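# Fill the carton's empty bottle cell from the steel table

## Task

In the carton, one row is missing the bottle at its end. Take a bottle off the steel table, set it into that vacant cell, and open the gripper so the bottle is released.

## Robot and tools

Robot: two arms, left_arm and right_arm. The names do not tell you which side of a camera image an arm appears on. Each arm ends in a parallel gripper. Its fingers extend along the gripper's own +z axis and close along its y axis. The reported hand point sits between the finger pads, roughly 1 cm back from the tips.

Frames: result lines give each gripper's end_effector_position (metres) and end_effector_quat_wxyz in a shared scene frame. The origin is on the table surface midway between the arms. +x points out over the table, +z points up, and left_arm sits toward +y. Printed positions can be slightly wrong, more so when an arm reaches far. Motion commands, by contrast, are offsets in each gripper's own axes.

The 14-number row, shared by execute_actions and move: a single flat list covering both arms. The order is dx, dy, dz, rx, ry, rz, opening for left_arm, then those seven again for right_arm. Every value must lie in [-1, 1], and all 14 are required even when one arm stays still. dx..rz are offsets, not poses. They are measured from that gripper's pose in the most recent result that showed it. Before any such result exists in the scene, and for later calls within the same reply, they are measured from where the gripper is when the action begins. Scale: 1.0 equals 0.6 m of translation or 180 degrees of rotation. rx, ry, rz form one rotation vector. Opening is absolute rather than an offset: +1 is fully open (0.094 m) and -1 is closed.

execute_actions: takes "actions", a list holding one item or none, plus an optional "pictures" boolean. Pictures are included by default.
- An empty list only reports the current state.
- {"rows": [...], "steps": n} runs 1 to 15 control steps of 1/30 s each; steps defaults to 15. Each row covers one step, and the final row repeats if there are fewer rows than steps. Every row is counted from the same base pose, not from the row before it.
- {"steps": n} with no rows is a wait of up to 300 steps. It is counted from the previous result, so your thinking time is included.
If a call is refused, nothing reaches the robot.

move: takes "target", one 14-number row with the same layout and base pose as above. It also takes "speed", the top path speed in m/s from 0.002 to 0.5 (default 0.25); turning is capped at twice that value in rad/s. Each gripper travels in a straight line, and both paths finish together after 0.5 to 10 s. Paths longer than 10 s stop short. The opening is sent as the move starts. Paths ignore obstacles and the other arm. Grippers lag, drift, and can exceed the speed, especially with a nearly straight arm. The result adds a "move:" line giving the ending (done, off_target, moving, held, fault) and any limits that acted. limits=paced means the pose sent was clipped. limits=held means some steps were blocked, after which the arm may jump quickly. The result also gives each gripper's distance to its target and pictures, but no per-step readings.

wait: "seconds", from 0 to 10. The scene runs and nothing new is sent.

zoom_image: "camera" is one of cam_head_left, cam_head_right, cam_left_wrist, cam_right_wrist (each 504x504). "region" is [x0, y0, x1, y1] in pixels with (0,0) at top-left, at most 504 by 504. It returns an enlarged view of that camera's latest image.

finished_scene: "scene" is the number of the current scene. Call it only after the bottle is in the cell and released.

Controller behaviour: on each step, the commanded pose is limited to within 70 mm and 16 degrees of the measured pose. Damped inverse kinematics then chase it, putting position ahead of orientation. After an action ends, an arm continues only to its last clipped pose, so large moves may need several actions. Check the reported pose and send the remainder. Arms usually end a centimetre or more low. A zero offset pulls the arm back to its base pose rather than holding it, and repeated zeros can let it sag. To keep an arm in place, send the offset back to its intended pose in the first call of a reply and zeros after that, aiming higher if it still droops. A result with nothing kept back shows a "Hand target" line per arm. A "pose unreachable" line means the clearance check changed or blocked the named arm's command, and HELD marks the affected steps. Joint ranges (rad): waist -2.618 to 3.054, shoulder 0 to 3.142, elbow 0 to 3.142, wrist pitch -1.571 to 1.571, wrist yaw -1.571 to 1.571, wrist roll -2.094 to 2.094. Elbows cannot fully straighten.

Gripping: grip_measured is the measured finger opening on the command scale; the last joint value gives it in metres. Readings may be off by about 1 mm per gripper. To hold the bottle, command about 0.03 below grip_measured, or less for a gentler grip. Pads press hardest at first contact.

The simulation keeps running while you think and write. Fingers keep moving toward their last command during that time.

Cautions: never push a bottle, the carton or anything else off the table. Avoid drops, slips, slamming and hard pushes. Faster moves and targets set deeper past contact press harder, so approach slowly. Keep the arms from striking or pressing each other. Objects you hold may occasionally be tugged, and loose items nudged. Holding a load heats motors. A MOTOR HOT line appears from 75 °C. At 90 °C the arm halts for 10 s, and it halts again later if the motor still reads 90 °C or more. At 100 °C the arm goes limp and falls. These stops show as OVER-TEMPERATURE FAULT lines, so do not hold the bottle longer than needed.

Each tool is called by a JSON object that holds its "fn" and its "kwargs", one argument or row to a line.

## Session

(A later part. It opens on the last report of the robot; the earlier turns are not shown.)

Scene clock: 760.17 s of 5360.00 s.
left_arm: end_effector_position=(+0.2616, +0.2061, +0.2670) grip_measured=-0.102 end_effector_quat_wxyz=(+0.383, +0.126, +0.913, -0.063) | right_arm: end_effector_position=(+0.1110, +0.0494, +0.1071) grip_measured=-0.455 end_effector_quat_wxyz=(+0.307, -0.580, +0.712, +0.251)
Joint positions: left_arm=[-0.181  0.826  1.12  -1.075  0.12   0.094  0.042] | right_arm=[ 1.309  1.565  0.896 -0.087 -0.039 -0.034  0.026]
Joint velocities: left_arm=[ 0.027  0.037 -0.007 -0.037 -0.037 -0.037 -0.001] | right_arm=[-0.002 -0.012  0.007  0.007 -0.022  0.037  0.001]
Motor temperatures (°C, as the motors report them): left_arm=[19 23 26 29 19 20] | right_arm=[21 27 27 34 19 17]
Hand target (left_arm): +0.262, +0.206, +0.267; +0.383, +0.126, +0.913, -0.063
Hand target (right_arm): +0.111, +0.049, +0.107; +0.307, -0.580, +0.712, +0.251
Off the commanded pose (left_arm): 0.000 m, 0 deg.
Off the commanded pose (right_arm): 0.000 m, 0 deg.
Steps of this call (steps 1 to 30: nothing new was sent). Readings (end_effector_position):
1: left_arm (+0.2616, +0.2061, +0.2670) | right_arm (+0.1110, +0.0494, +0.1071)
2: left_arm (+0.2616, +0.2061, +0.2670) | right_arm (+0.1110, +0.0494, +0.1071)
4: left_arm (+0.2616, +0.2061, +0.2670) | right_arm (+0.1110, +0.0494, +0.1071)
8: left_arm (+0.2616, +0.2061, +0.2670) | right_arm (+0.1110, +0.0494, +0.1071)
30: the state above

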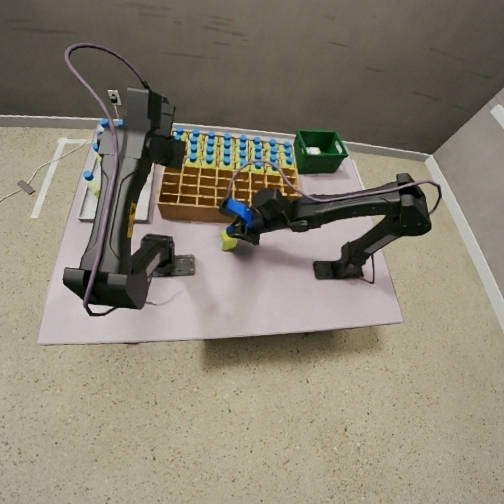

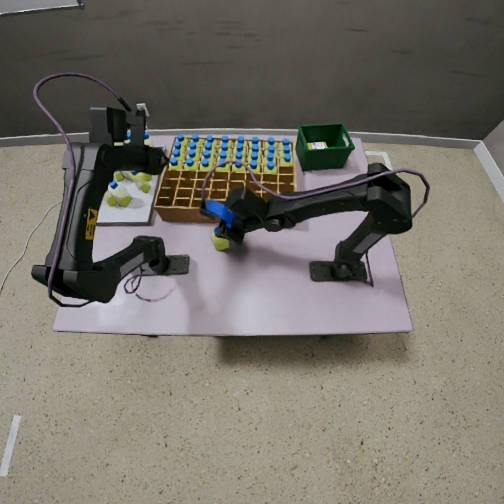

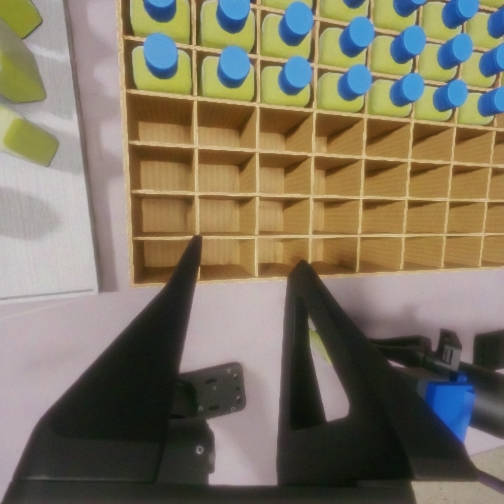

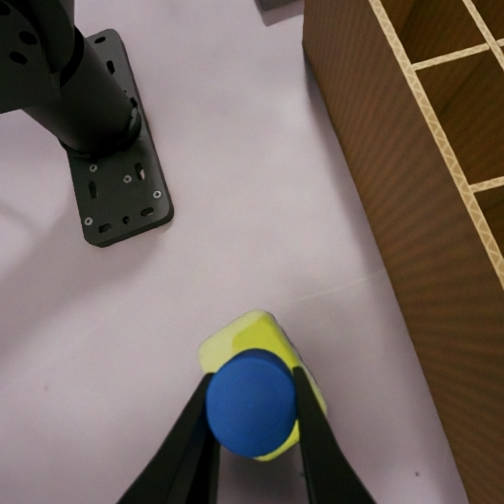

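{"fn": "move", "kwargs": {
  "target": [0,0,0,0,0,0,-0.1, -0.199,0,-0.191,0,-0.012,0,-0.53],
  "speed": 0.08
}}

Scene clock: 766.70 s of 5360.00 s.
left_arm: end_effector_position=(+0.2616, +0.2061, +0.2670) grip_measured=-0.102 end_effector_quat_wxyz=(+0.383, +0.126, +0.913, -0.063) | right_arm: end_effector_position=(+0.1104, +0.0474, +0.2524) grip_measured=-0.455 end_effector_quat_wxyz=(+0.301, -0.582, +0.714, +0.247)
Joint positions: left_arm=[-0.181  0.826  1.12  -1.075  0.12   0.094  0.042] | right_arm=[ 1.309  1.494  1.428 -0.705 -0.039 -0.034  0.026]
Joint velocities: left_arm=[-0.002  0.012  0.002  0.066  0.007 -0.007  0.001] | right_arm=[-0.017 -0.022 -0.007  0.022  0.037 -0.051 -0.   ]
Motor temperatures (°C, as the motors report them): left_arm=[19 23 26 29 19 20] | right_arm=[21 28 27 34 19 17]
Hand target (left_arm): +0.262, +0.206, +0.267; +0.383, +0.126, +0.913, -0.063
Hand target (right_arm): +0.112, +0.049, +0.273; +0.320, -0.575, +0.706, +0.262
Off the commanded pose (left_arm): 0.000 m, 0 deg.
Off the commanded pose (right_arm): 0.020 m, 3 deg.
After step 90, 0.87 s passed at rest.
move: off_target (right_arm)

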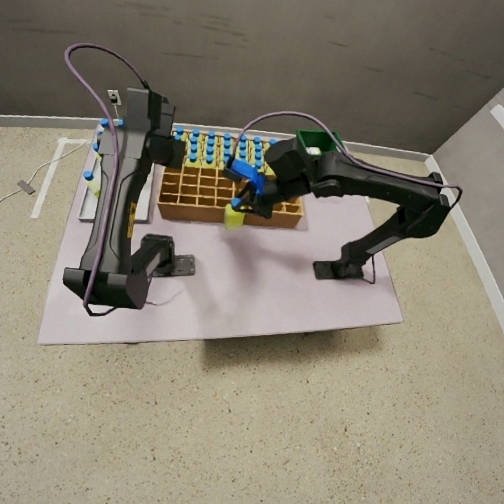

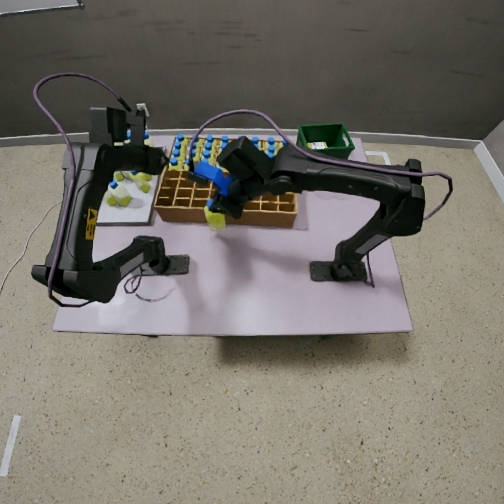

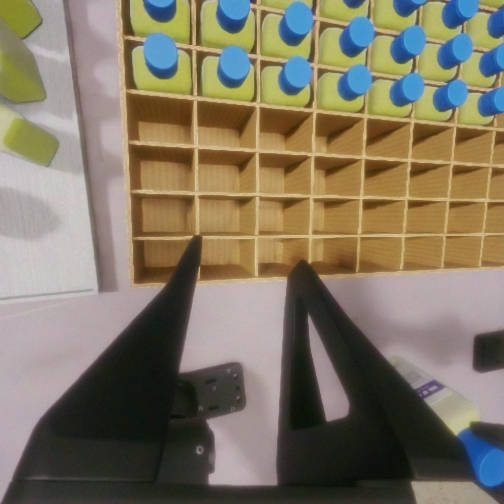

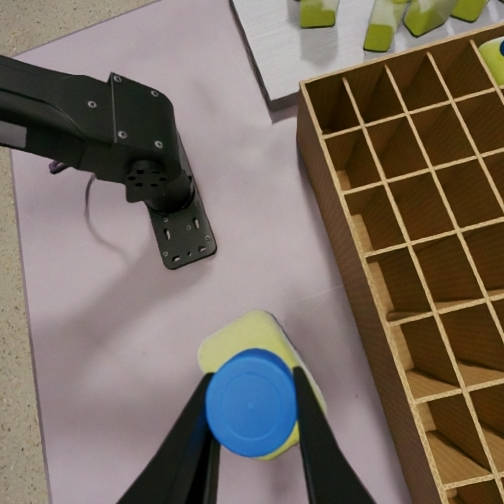

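{"fn": "move", "kwargs": {
  "target": [0,0,0,0,0,0,-0.1, 0.1294,-0.3721,-0.2125,0.0842,-0.0231,0.0604,-0.53],
  "speed": 0.09
}}

Scene clock: 798.63 s of 5360.00 s.
left_arm: end_effector_position=(+0.2616, +0.2061, +0.2670) grip_measured=-0.102 end_effector_quat_wxyz=(+0.383, +0.126, +0.913, -0.063) | right_arm: end_effector_position=(+0.2991, -0.1471, +0.2712) grip_measured=-0.455 end_effector_quat_wxyz=(+0.361, -0.456, +0.792, +0.187)
Joint positions: left_arm=[-0.181  0.826  1.12  -1.075  0.12   0.094  0.042] | right_arm=[ 0.453  1.305  1.338 -0.842 -0.392 -0.424  0.026]
Joint velocities: left_arm=[-0.012  0.002 -0.007  0.037  0.037  0.066 -0.   ] | right_arm=[ 0.027 -0.012 -0.007 -0.007 -0.022 -0.051  0.001]
Motor temperatures (°C, as the motors report them): left_arm=[19 23 26 29 19 20] | right_arm=[21 28 30 34 19 17]
Hand target (left_arm): +0.262, +0.206, +0.267; +0.383, +0.126, +0.913, -0.063
Hand target (right_arm): +0.301, -0.145, +0.286; +0.378, -0.459, +0.780, +0.195
Off the commanded pose (left_arm): 0.000 m, 0 deg.
Off the commanded pose (right_arm): 0.015 m, 3 deg.
After step 90, 25.50 s passed at rest.
move: off_target (right_arm)

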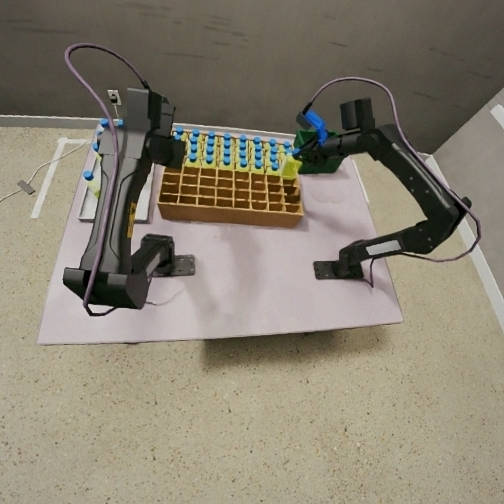

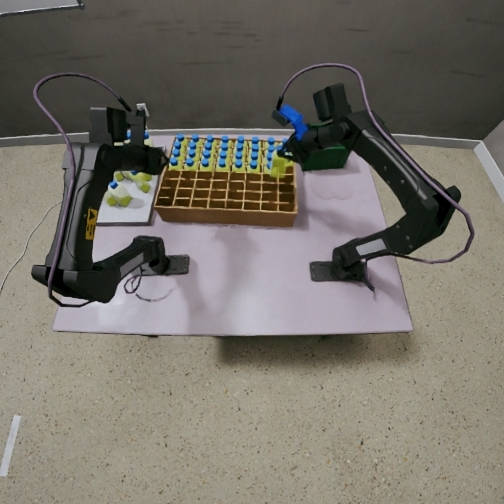

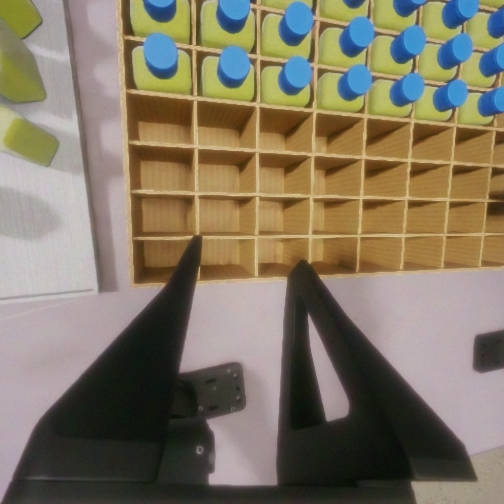

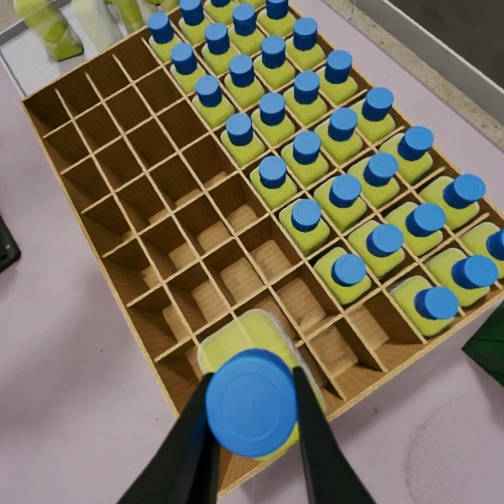

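{"fn": "move", "kwargs": {
  "target": [0,0,0,0,0,0,-0.1, -0.0123,-0.1874,-0.0116,-0.0084,-0.0138,-0.0004,-0.53],
  "speed": 0.07
}}

Scene clock: 830.03 s of 5360.00 s.
left_arm: end_effector_position=(+0.2616, +0.2061, +0.2670) grip_measured=-0.102 end_effector_quat_wxyz=(+0.383, +0.126, +0.913, -0.063) | right_arm: end_effector_position=(+0.3930, -0.2101, +0.2710) grip_measured=-0.455 end_effector_quat_wxyz=(+0.360, -0.452, +0.792, +0.196)
Joint positions: left_arm=[-0.181  0.826  1.12  -1.075  0.12   0.094  0.042] | right_arm=[ 0.128  1.609  1.626 -0.966 -0.615 -0.697  0.026]
Joint velocities: left_arm=[-0.002  0.002  0.007 -0.051 -0.007 -0.037  0.001] | right_arm=[-0.012  0.007  0.007 -0.037  0.022 -0.007 -0.   ]
Motor temperatures (°C, as the motors report them): left_arm=[19 23 26 28 19 20] | right_arm=[21 27 30 33 19 17]
Hand target (left_arm): +0.262, +0.206, +0.267; +0.383, +0.126, +0.913, -0.063
Hand target (right_arm): +0.395, -0.208, +0.283; +0.374, -0.457, +0.781, +0.205
Off the commanded pose (left_arm): 0.000 m, 0 deg.
Off the commanded pose (right_arm): 0.015 m, 2 deg.
After step 90, 26.30 s passed at rest.
move: off_target (right_arm)

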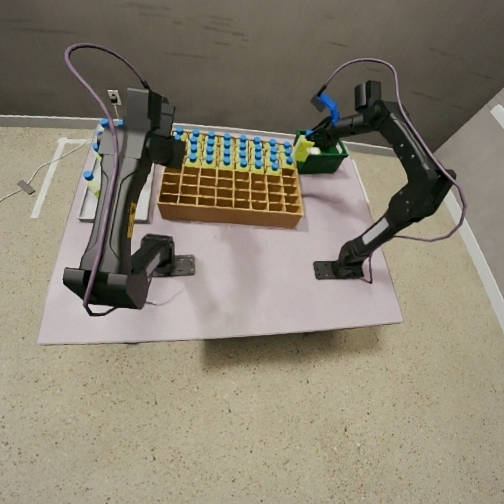

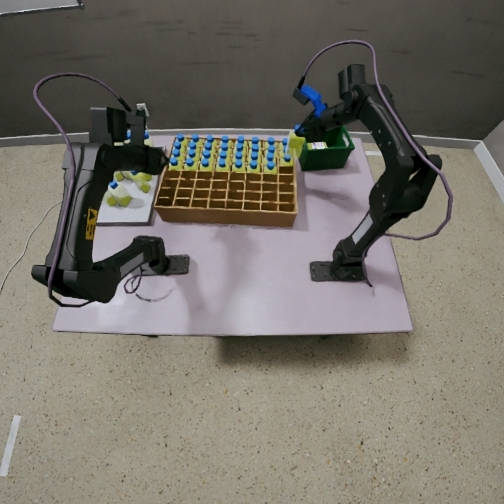

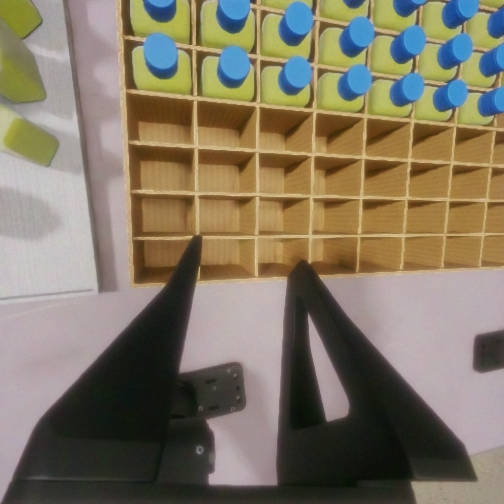

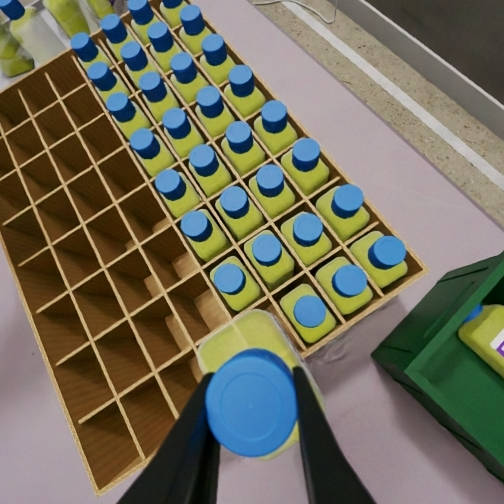

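{"fn": "zoom_image", "kwargs": {
  "camera": "cam_right_wrist",
  "region": [150, 200, 430, 460]
}}

Region (150, 200, 430, 460) of cam_right_wrist's 504x504 image, scaled by 1.800, with more detail than that image has; it fills the top 468 rows of this view, and the rest is white.

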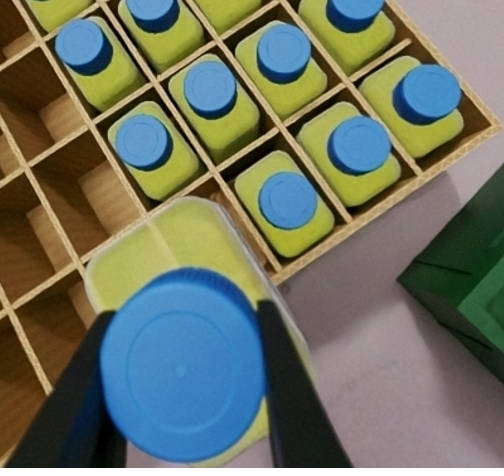

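{"fn": "move", "kwargs": {
  "target": [0,0,0,0,0,0,-0.1, -0.019,0.002,0.0194,-0.0061,0.0002,-0.001,-0.53],
  "speed": 0.03
}}

Scene clock: 923.20 s of 5360.00 s.
left_arm: end_effector_position=(+0.2616, +0.2061, +0.2670) grip_measured=-0.102 end_effector_quat_wxyz=(+0.383, +0.126, +0.913, -0.063) | right_arm: end_effector_position=(+0.3982, -0.2025, +0.2600) grip_measured=-0.455 end_effector_quat_wxyz=(+0.343, -0.452, +0.799, +0.198)
Joint positions: left_arm=[-0.181  0.826  1.12  -1.075  0.12   0.094  0.042] | right_arm=[ 0.153  1.65   1.645 -0.97  -0.593 -0.682  0.026]
Joint velocities: left_arm=[ 0.007  0.012 -0.002  0.081 -0.022 -0.007  0.001] | right_arm=[-0.012  0.002 -0.032 -0.051 -0.037  0.022 -0.001]
Motor temperatures (°C, as the motors report them): left_arm=[19 23 26 28 19 20] | right_arm=[21 28 31 31 20 17]
Hand target (left_arm): +0.262, +0.206, +0.267; +0.383, +0.126, +0.913, -0.063
Hand target (right_arm): +0.400, -0.196, +0.271; +0.355, -0.457, +0.790, +0.203
Off the commanded pose (left_arm): 0.000 m, 0 deg.
Off the commanded pose (right_arm): 0.014 m, 2 deg.
After step 90, 89.27 s passed at rest.
move: off_target (right_arm)

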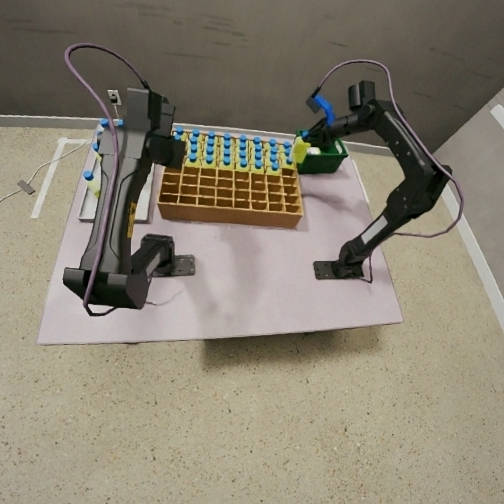

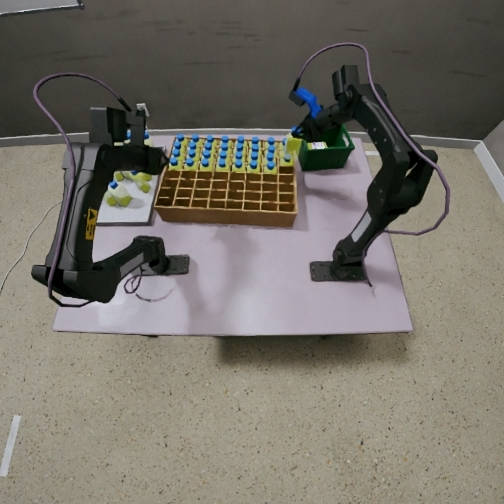

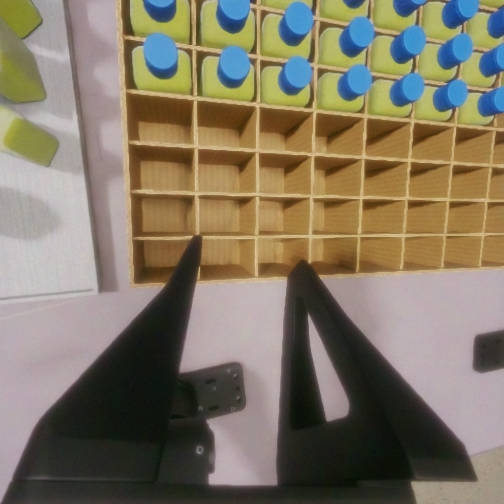

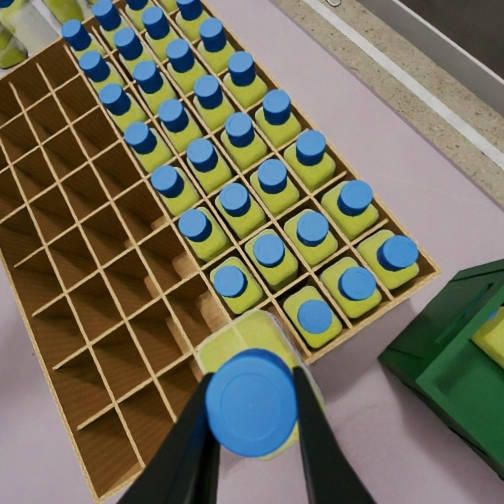

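{"fn": "zoom_image", "kwargs": {
  "camera": "cam_right_wrist",
  "region": [150, 200, 430, 460]
}}

Region (150, 200, 430, 460) of cam_right_wrist's 504x504 image, scaled by 1.800, with more detail than that image has; it fills the top 468 rows of this view, and the rest is white.

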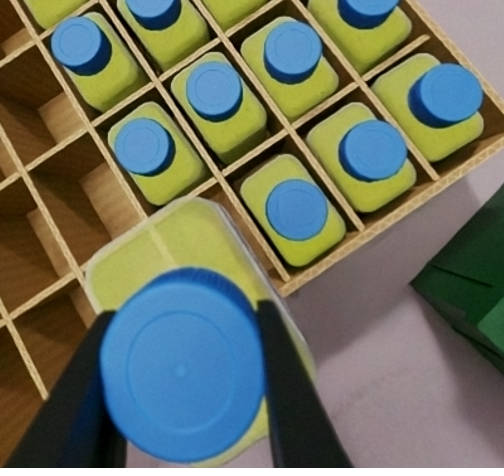

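{"fn": "move", "kwargs": {
  "target": [0,0,0,0,0,0,-0.1, -0.008,0.0128,0.0086,0,-0.010,0,-0.53],
  "speed": 0.03
}}

Scene clock: 949.70 s of 5360.00 s.
left_arm: end_effector_position=(+0.2616, +0.2061, +0.2670) grip_measured=-0.102 end_effector_quat_wxyz=(+0.383, +0.126, +0.913, -0.063) | right_arm: end_effector_position=(+0.3970, -0.1991, +0.2459) grip_measured=-0.455 end_effector_quat_wxyz=(+0.332, -0.444, +0.808, +0.201)
Joint positions: left_arm=[-0.181  0.826  1.12  -1.075  0.12   0.094  0.042] | right_arm=[ 0.166  1.65   1.599 -0.937 -0.58  -0.651  0.026]
Joint velocities: left_arm=[-0.002 -0.007 -0.007 -0.022  0.066  0.051 -0.   ] | right_arm=[-0.002 -0.007 -0.022 -0.007  0.022  0.037 -0.001]
Motor temperatures (°C, as the motors report them): left_arm=[19 23 26 28 19 20] | right_arm=[21 28 31 31 20 17]
Hand target (left_arm): +0.262, +0.206, +0.267; +0.383, +0.126, +0.913, -0.063
Hand target (right_arm): +0.395, -0.193, +0.260; +0.355, -0.449, +0.794, +0.205
Off the commanded pose (left_arm): 0.000 m, 0 deg.
Off the commanded pose (right_arm): 0.016 m, 3 deg.
After step 90, 22.70 s passed at rest.
move: off_target (right_arm)

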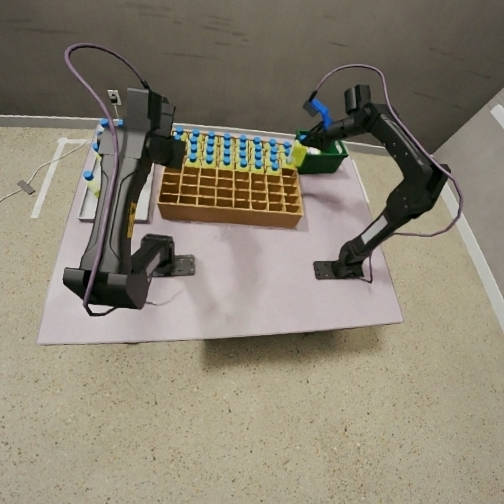

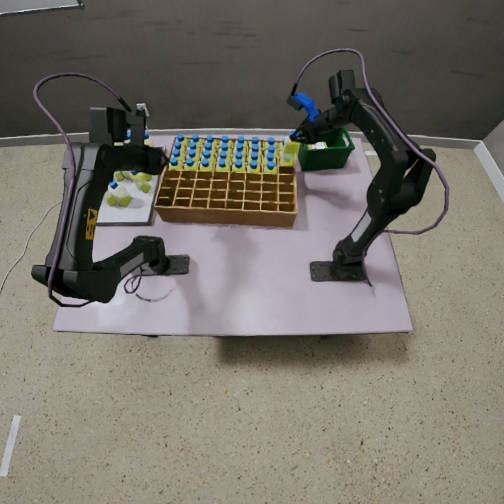

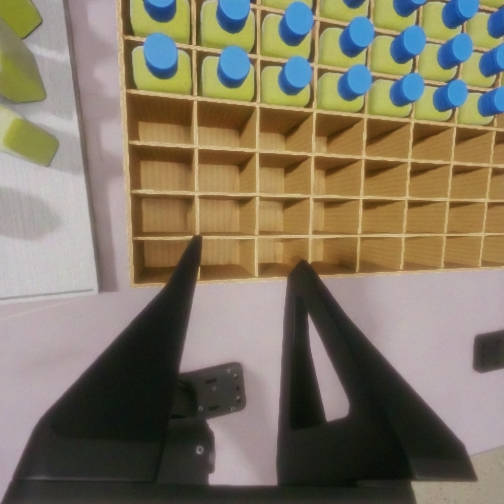

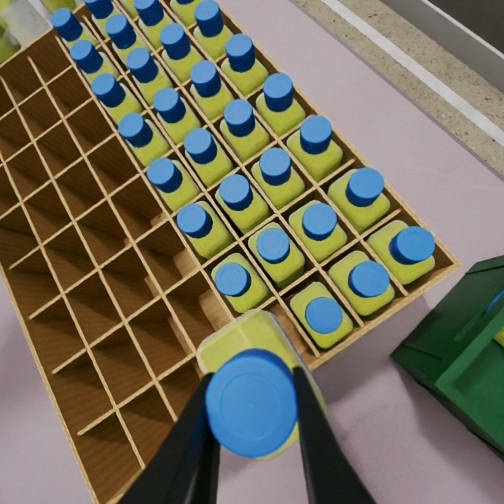

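{"fn": "zoom_image", "kwargs": {
  "camera": "cam_right_wrist",
  "region": [150, 200, 430, 460]
}}

Region (150, 200, 430, 460) of cam_right_wrist's 504x504 image, scaled by 1.800, with more detail than that image has; it fills the top 468 rows of this view, and the rest is white.

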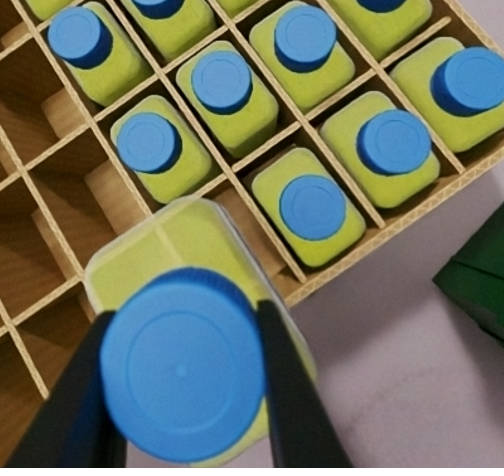

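{"fn": "move", "kwargs": {
  "target": [0,0,0,0,0,0,-0.1, 0,0.002,0,0.0046,-0.0209,-0.0218,-0.53],
  "speed": 0.03
}}

Scene clock: 970.63 s of 5360.00 s.
left_arm: end_effector_position=(+0.2616, +0.2061, +0.2670) grip_measured=-0.102 end_effector_quat_wxyz=(+0.383, +0.126, +0.913, -0.063) | right_arm: end_effector_position=(+0.3959, -0.1994, +0.2300) grip_measured=-0.455 end_effector_quat_wxyz=(+0.339, -0.457, +0.799, +0.194)
Joint positions: left_arm=[-0.181  0.826  1.12  -1.075  0.12   0.094  0.042] | right_arm=[ 0.166  1.628  1.507 -0.857 -0.579 -0.684  0.026]
Joint velocities: left_arm=[-0.002  0.017 -0.007 -0.066 -0.066  0.007 -0.   ] | right_arm=[-0.007 -0.017 -0.002 -0.007  0.007  0.037 -0.   ]
Motor temperatures (°C, as the motors report them): left_arm=[19 22 26 28 19 20] | right_arm=[21 30 29 32 20 17]
Hand target (left_arm): +0.262, +0.206, +0.267; +0.383, +0.126, +0.913, -0.063
Hand target (right_arm): +0.396, -0.199, +0.246; +0.368, -0.463, +0.782, +0.197
Off the commanded pose (left_arm): 0.000 m, 0 deg.
Off the commanded pose (right_arm): 0.016 m, 4 deg.
After step 90, 16.13 s passed at rest.
move: off_target (right_arm)

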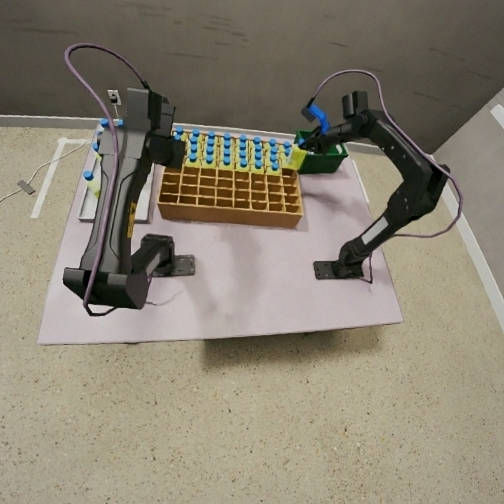

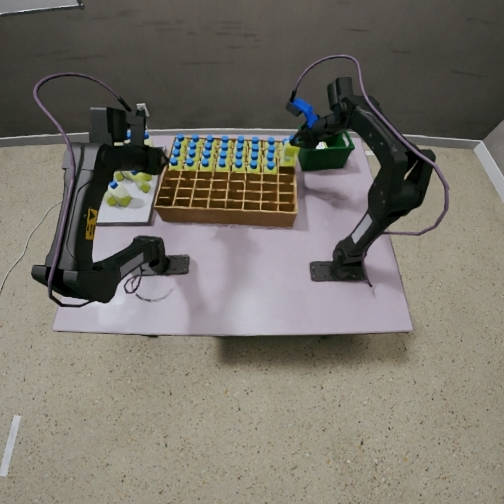

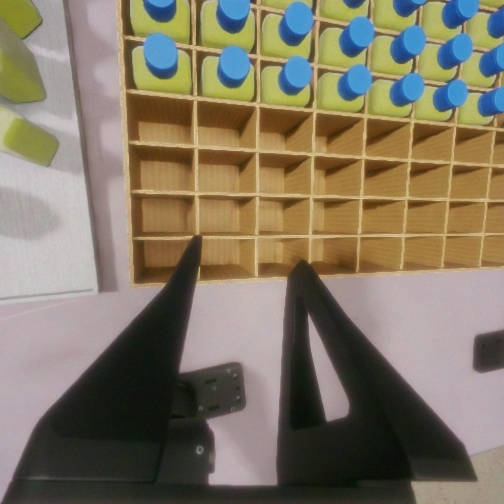

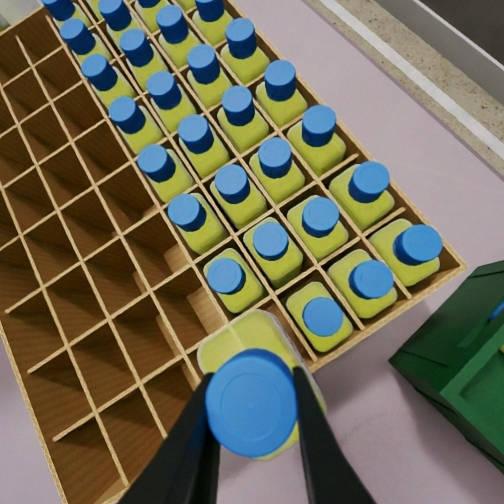

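{"fn": "zoom_image", "kwargs": {
  "camera": "cam_right_wrist",
  "region": [150, 200, 430, 460]
}}

Region (150, 200, 430, 460) of cam_right_wrist's 504x504 image, scaled by 1.800, with more detail than that image has; it fills the top 468 rows of this view, and the rest is white.

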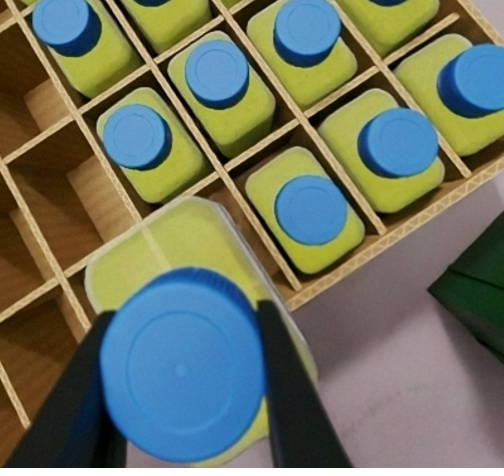

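{"fn": "move", "kwargs": {
  "target": [0,0,0,0,0,0,-0.1, 0,0,0,0.0032,-0.021,-0.0102,-0.53],
  "speed": 0.02
}}

Scene clock: 987.30 s of 5360.00 s.
left_arm: end_effector_position=(+0.2616, +0.2061, +0.2670) grip_measured=-0.102 end_effector_quat_wxyz=(+0.383, +0.126, +0.913, -0.063) | right_arm: end_effector_position=(+0.3959, -0.2002, +0.2149) grip_measured=-0.455 end_effector_quat_wxyz=(+0.344, -0.458, +0.796, +0.195)
Joint positions: left_arm=[-0.181  0.826  1.12  -1.075  0.12   0.094  0.042] | right_arm=[ 0.161  1.616  1.427 -0.781 -0.587 -0.687  0.026]
Joint velocities: left_arm=[ 0.002  0.002  0.002  0.037 -0.022 -0.051  0.   ] | right_arm=[ 0.012  0.007  0.017  0.051 -0.022  0.007 -0.001]
Motor temperatures (°C, as the motors report them): left_arm=[19 22 26 28 19 20] | right_arm=[21 31 29 32 20 17]
Hand target (left_arm): +0.262, +0.206, +0.267; +0.383, +0.126, +0.913, -0.063
Hand target (right_arm): +0.395, -0.200, +0.230; +0.370, -0.462, +0.781, +0.199
Off the commanded pose (left_arm): 0.000 m, 0 deg.
Off the commanded pose (right_arm): 0.015 m, 4 deg.
After step 90, 11.27 s passed at rest.
move: off_target (right_arm)

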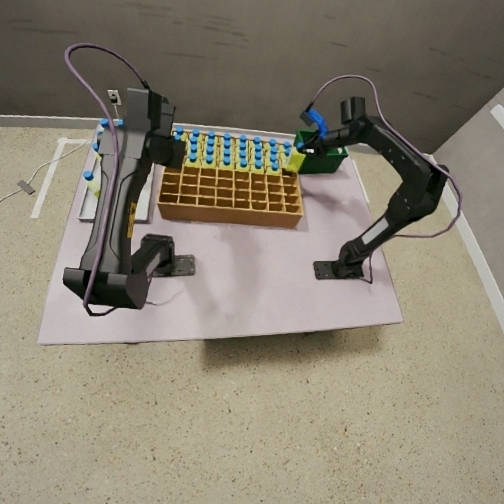

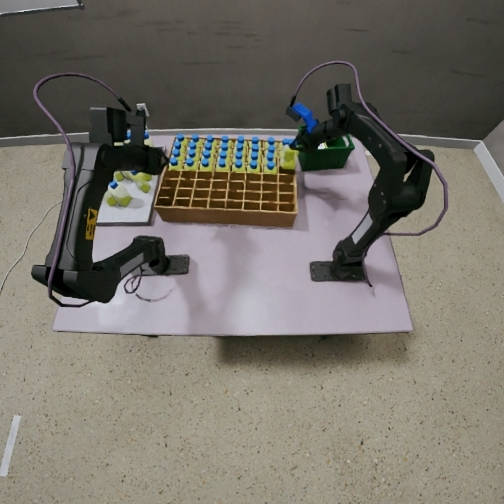

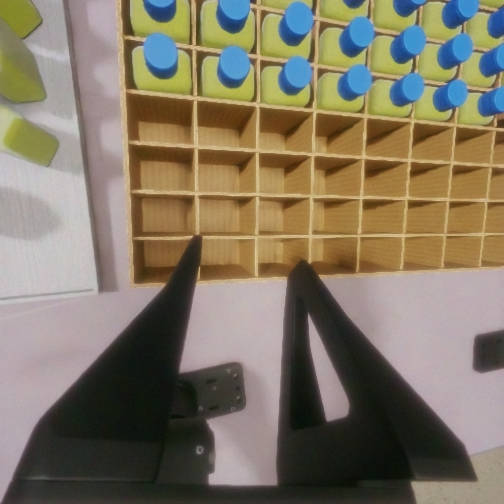

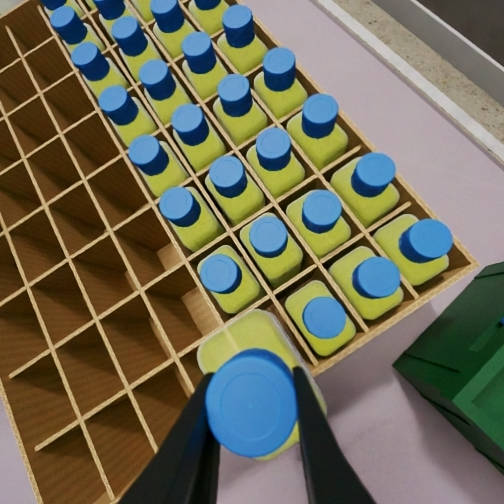

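{"fn": "zoom_image", "kwargs": {
  "camera": "cam_right_wrist",
  "region": [150, 200, 430, 460]
}}

{"fn": "zoom_image", "kwargs": {
  "camera": "cam_head_right",
  "region": [250, 120, 360, 200]
}}

Region (150, 200, 430, 460) of cam_right_wrist's 504x504 image, scaled by 1.800, with more detail than that image has; it fills the top 468 rows of this view, and the rest is white.

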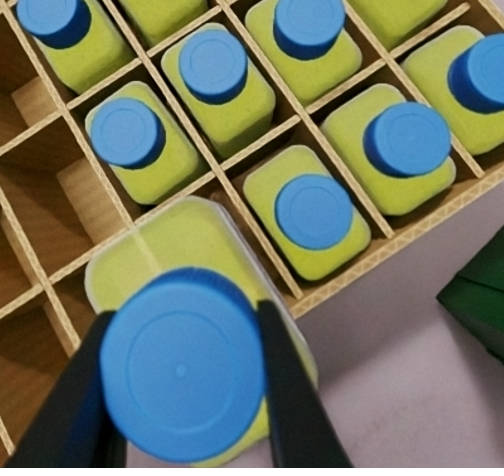

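Region (250, 120, 360, 200) of cam_head_right's 504x504 image, scaled by 4.582, with more detail than that image has; it fills the top 367 rows of this view, and the rest is white.

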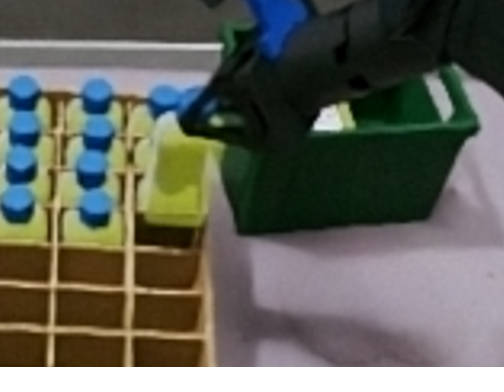

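{"fn": "move", "kwargs": {
  "target": [0,0,0,0,0,0,-0.1, 0.0073,0,0.0069,0.0028,-0.0175,-0.0087,-0.53],
  "speed": 0.015
}}

Scene clock: 1006.23 s of 5360.00 s.
left_arm: end_effector_position=(+0.2616, +0.2061, +0.2670) grip_measured=-0.102 end_effector_quat_wxyz=(+0.383, +0.126, +0.913, -0.063) | right_arm: end_effector_position=(+0.3946, -0.2003, +0.1920) grip_measured=-0.455 end_effector_quat_wxyz=(+0.341, -0.458, +0.797, +0.196)
Joint positions: left_arm=[-0.181  0.826  1.12  -1.075  0.12   0.094  0.042] | right_arm=[ 0.161  1.616  1.34  -0.702 -0.588 -0.688  0.026]
Joint velocities: left_arm=[-0.002  0.007 -0.007 -0.051 -0.022 -0.007 -0.   ] | right_arm=[ 0.017 -0.007 -0.007  0.007  0.051 -0.095 -0.   ]
Motor temperatures (°C, as the motors report them): left_arm=[19 22 26 28 19 20] | right_arm=[21 31 28 32 20 17]
Hand target (left_arm): +0.262, +0.206, +0.267; +0.383, +0.126, +0.913, -0.063
Hand target (right_arm): +0.395, -0.200, +0.209; +0.370, -0.462, +0.781, +0.198
Off the commanded pose (left_arm): 0.000 m, 0 deg.
Off the commanded pose (right_arm): 0.017 m, 4 deg.
After step 90, 13.63 s passed at rest.
move: off_target (right_arm)

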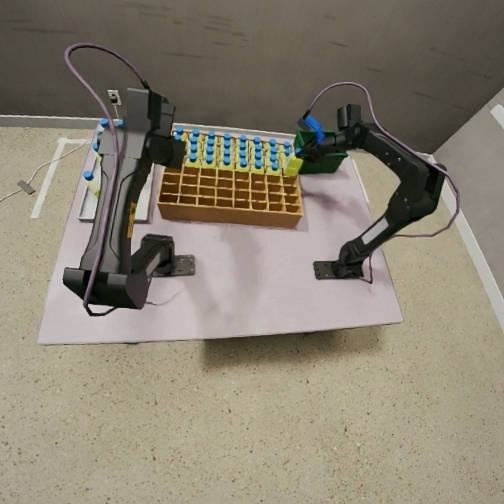

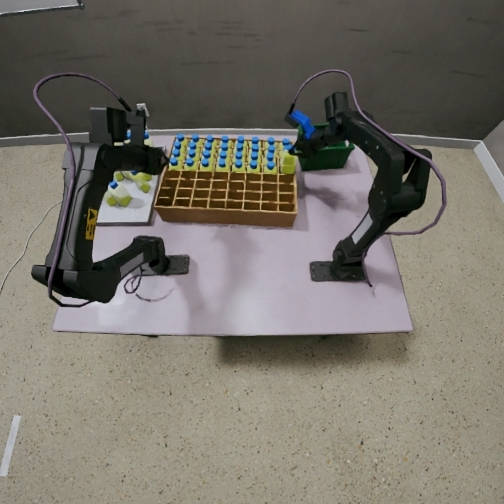

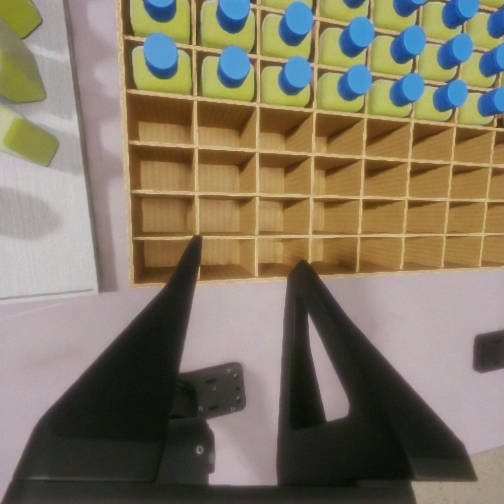

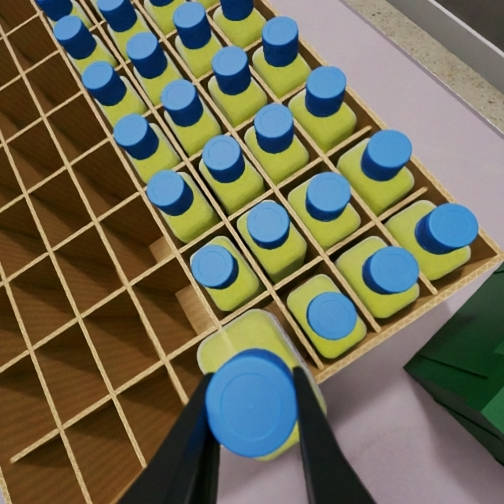

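{"fn": "zoom_image", "kwargs": {
  "camera": "cam_right_wrist",
  "region": [150, 200, 430, 460]
}}

{"fn": "zoom_image", "kwargs": {
  "camera": "cam_head_right",
  "region": [250, 120, 360, 200]
}}

Region (150, 200, 430, 460) of cam_right_wrist's 504x504 image, scaled by 1.800, with more detail than that image has; it fills the top 468 rows of this view, and the rest is white.

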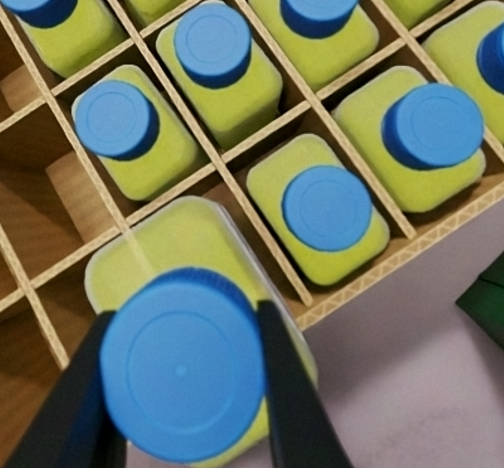

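Region (250, 120, 360, 200) of cam_head_right's 504x504 image, scaled by 4.582, with more detail than that image has; it fills the top 367 rows of this view, and the rest is white.

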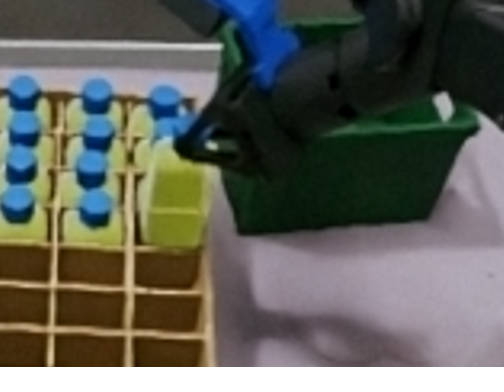

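{"fn": "move", "kwargs": {
  "target": [0,0,0,0,0,0,-0.1, -0.0215,-0.0068,-0.0137,0.0028,-0.019,-0.009,-0.53],
  "speed": 0.015
}}

Scene clock: 1025.67 s of 5360.00 s.
left_arm: end_effector_position=(+0.2616, +0.2061, +0.2670) grip_measured=-0.102 end_effector_quat_wxyz=(+0.383, +0.126, +0.913, -0.063) | right_arm: end_effector_position=(+0.3956, -0.2010, +0.1930) grip_measured=-0.455 end_effector_quat_wxyz=(+0.344, -0.457, +0.796, +0.197)
Joint positions: left_arm=[-0.181  0.826  1.12  -1.075  0.12   0.094  0.042] | right_arm=[ 0.157  1.616  1.34  -0.698 -0.594 -0.69   0.026]
Joint velocities: left_arm=[ 0.017 -0.002  0.007 -0.051 -0.066 -0.022 -0.001] | right_arm=[-0.002 -0.002 -0.012 -0.022 -0.051 -0.051 -0.001]
Motor temperatures (°C, as the motors report them): left_arm=[19 22 26 28 19 20] | right_arm=[21 31 28 32 20 17]
Hand target (left_arm): +0.262, +0.206, +0.267; +0.383, +0.126, +0.913, -0.063
Hand target (right_arm): +0.399, -0.200, +0.207; +0.369, -0.462, +0.781, +0.201
Off the commanded pose (left_arm): 0.000 m, 0 deg.
Off the commanded pose (right_arm): 0.015 m, 3 deg.
After step 90, 14.07 s passed at rest.
move: off_target (right_arm)

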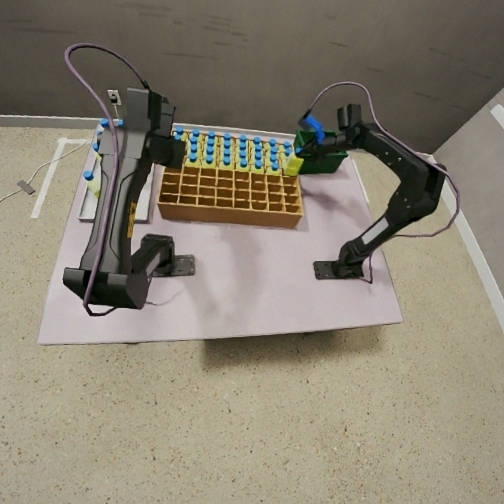

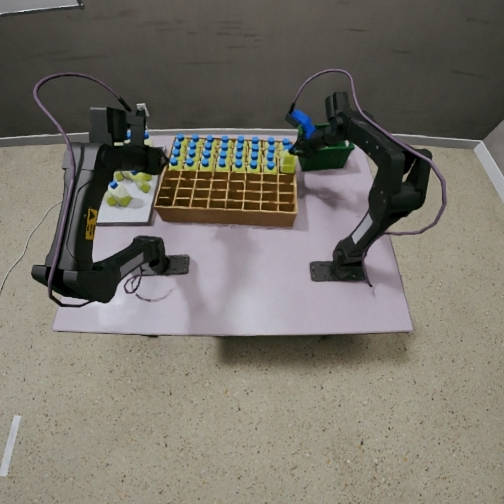

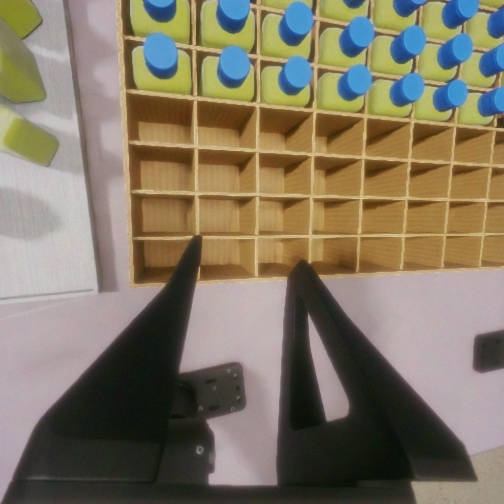

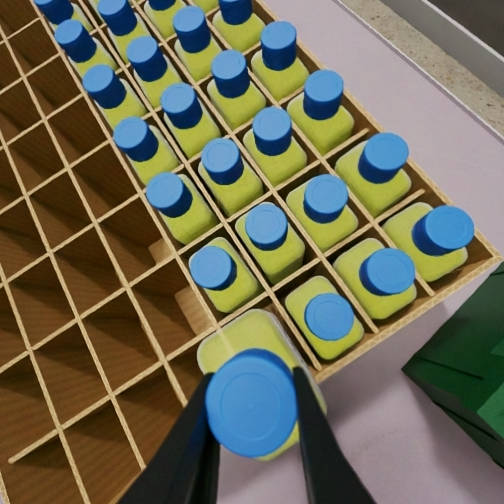

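{"fn": "move", "kwargs": {
  "target": [0,0,0,0,0,0,-0.1, -0.0186,-0.0100,-0.0050,0.0028,-0.018,-0.009,-0.53],
  "speed": 0.012
}}

Scene clock: 1051.00 s of 5360.00 s.
left_arm: end_effector_position=(+0.2616, +0.2061, +0.2670) grip_measured=-0.102 end_effector_quat_wxyz=(+0.383, +0.126, +0.913, -0.063) | right_arm: end_effector_position=(+0.3991, -0.2003, +0.1956) grip_measured=-0.455 end_effector_quat_wxyz=(+0.353, -0.459, +0.792, +0.194)
Joint positions: left_arm=[-0.181  0.826  1.12  -1.075  0.12   0.094  0.042] | right_arm=[ 0.157  1.616  1.34  -0.677 -0.594 -0.69   0.026]
Joint velocities: left_arm=[ 0.002 -0.007 -0.002  0.007  0.007 -0.022 -0.   ] | right_arm=[ 0.007  0.007  0.002 -0.037 -0.022 -0.007 -0.001]
Motor temperatures (°C, as the motors report them): left_arm=[19 22 26 28 19 20] | right_arm=[21 31 29 32 20 17]
Hand target (left_arm): +0.262, +0.206, +0.267; +0.383, +0.126, +0.913, -0.063
Hand target (right_arm): +0.403, -0.200, +0.203; +0.371, -0.462, +0.780, +0.201
Off the commanded pose (left_arm): 0.000 m, 0 deg.
Off the commanded pose (right_arm): 0.009 m, 3 deg.
After step 90, 19.47 s passed at rest.
move: off_target (right_arm)

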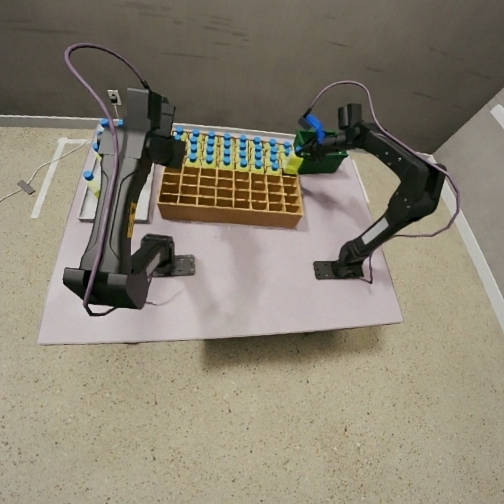

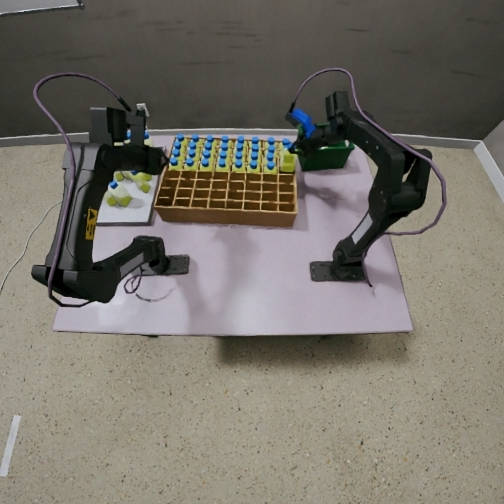

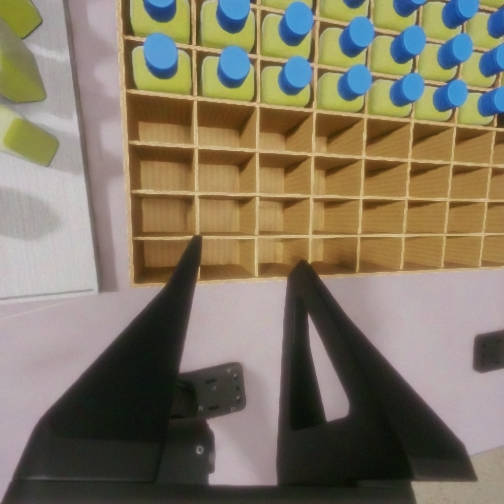

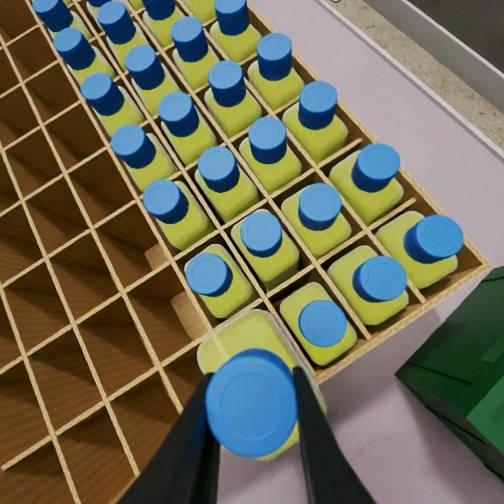

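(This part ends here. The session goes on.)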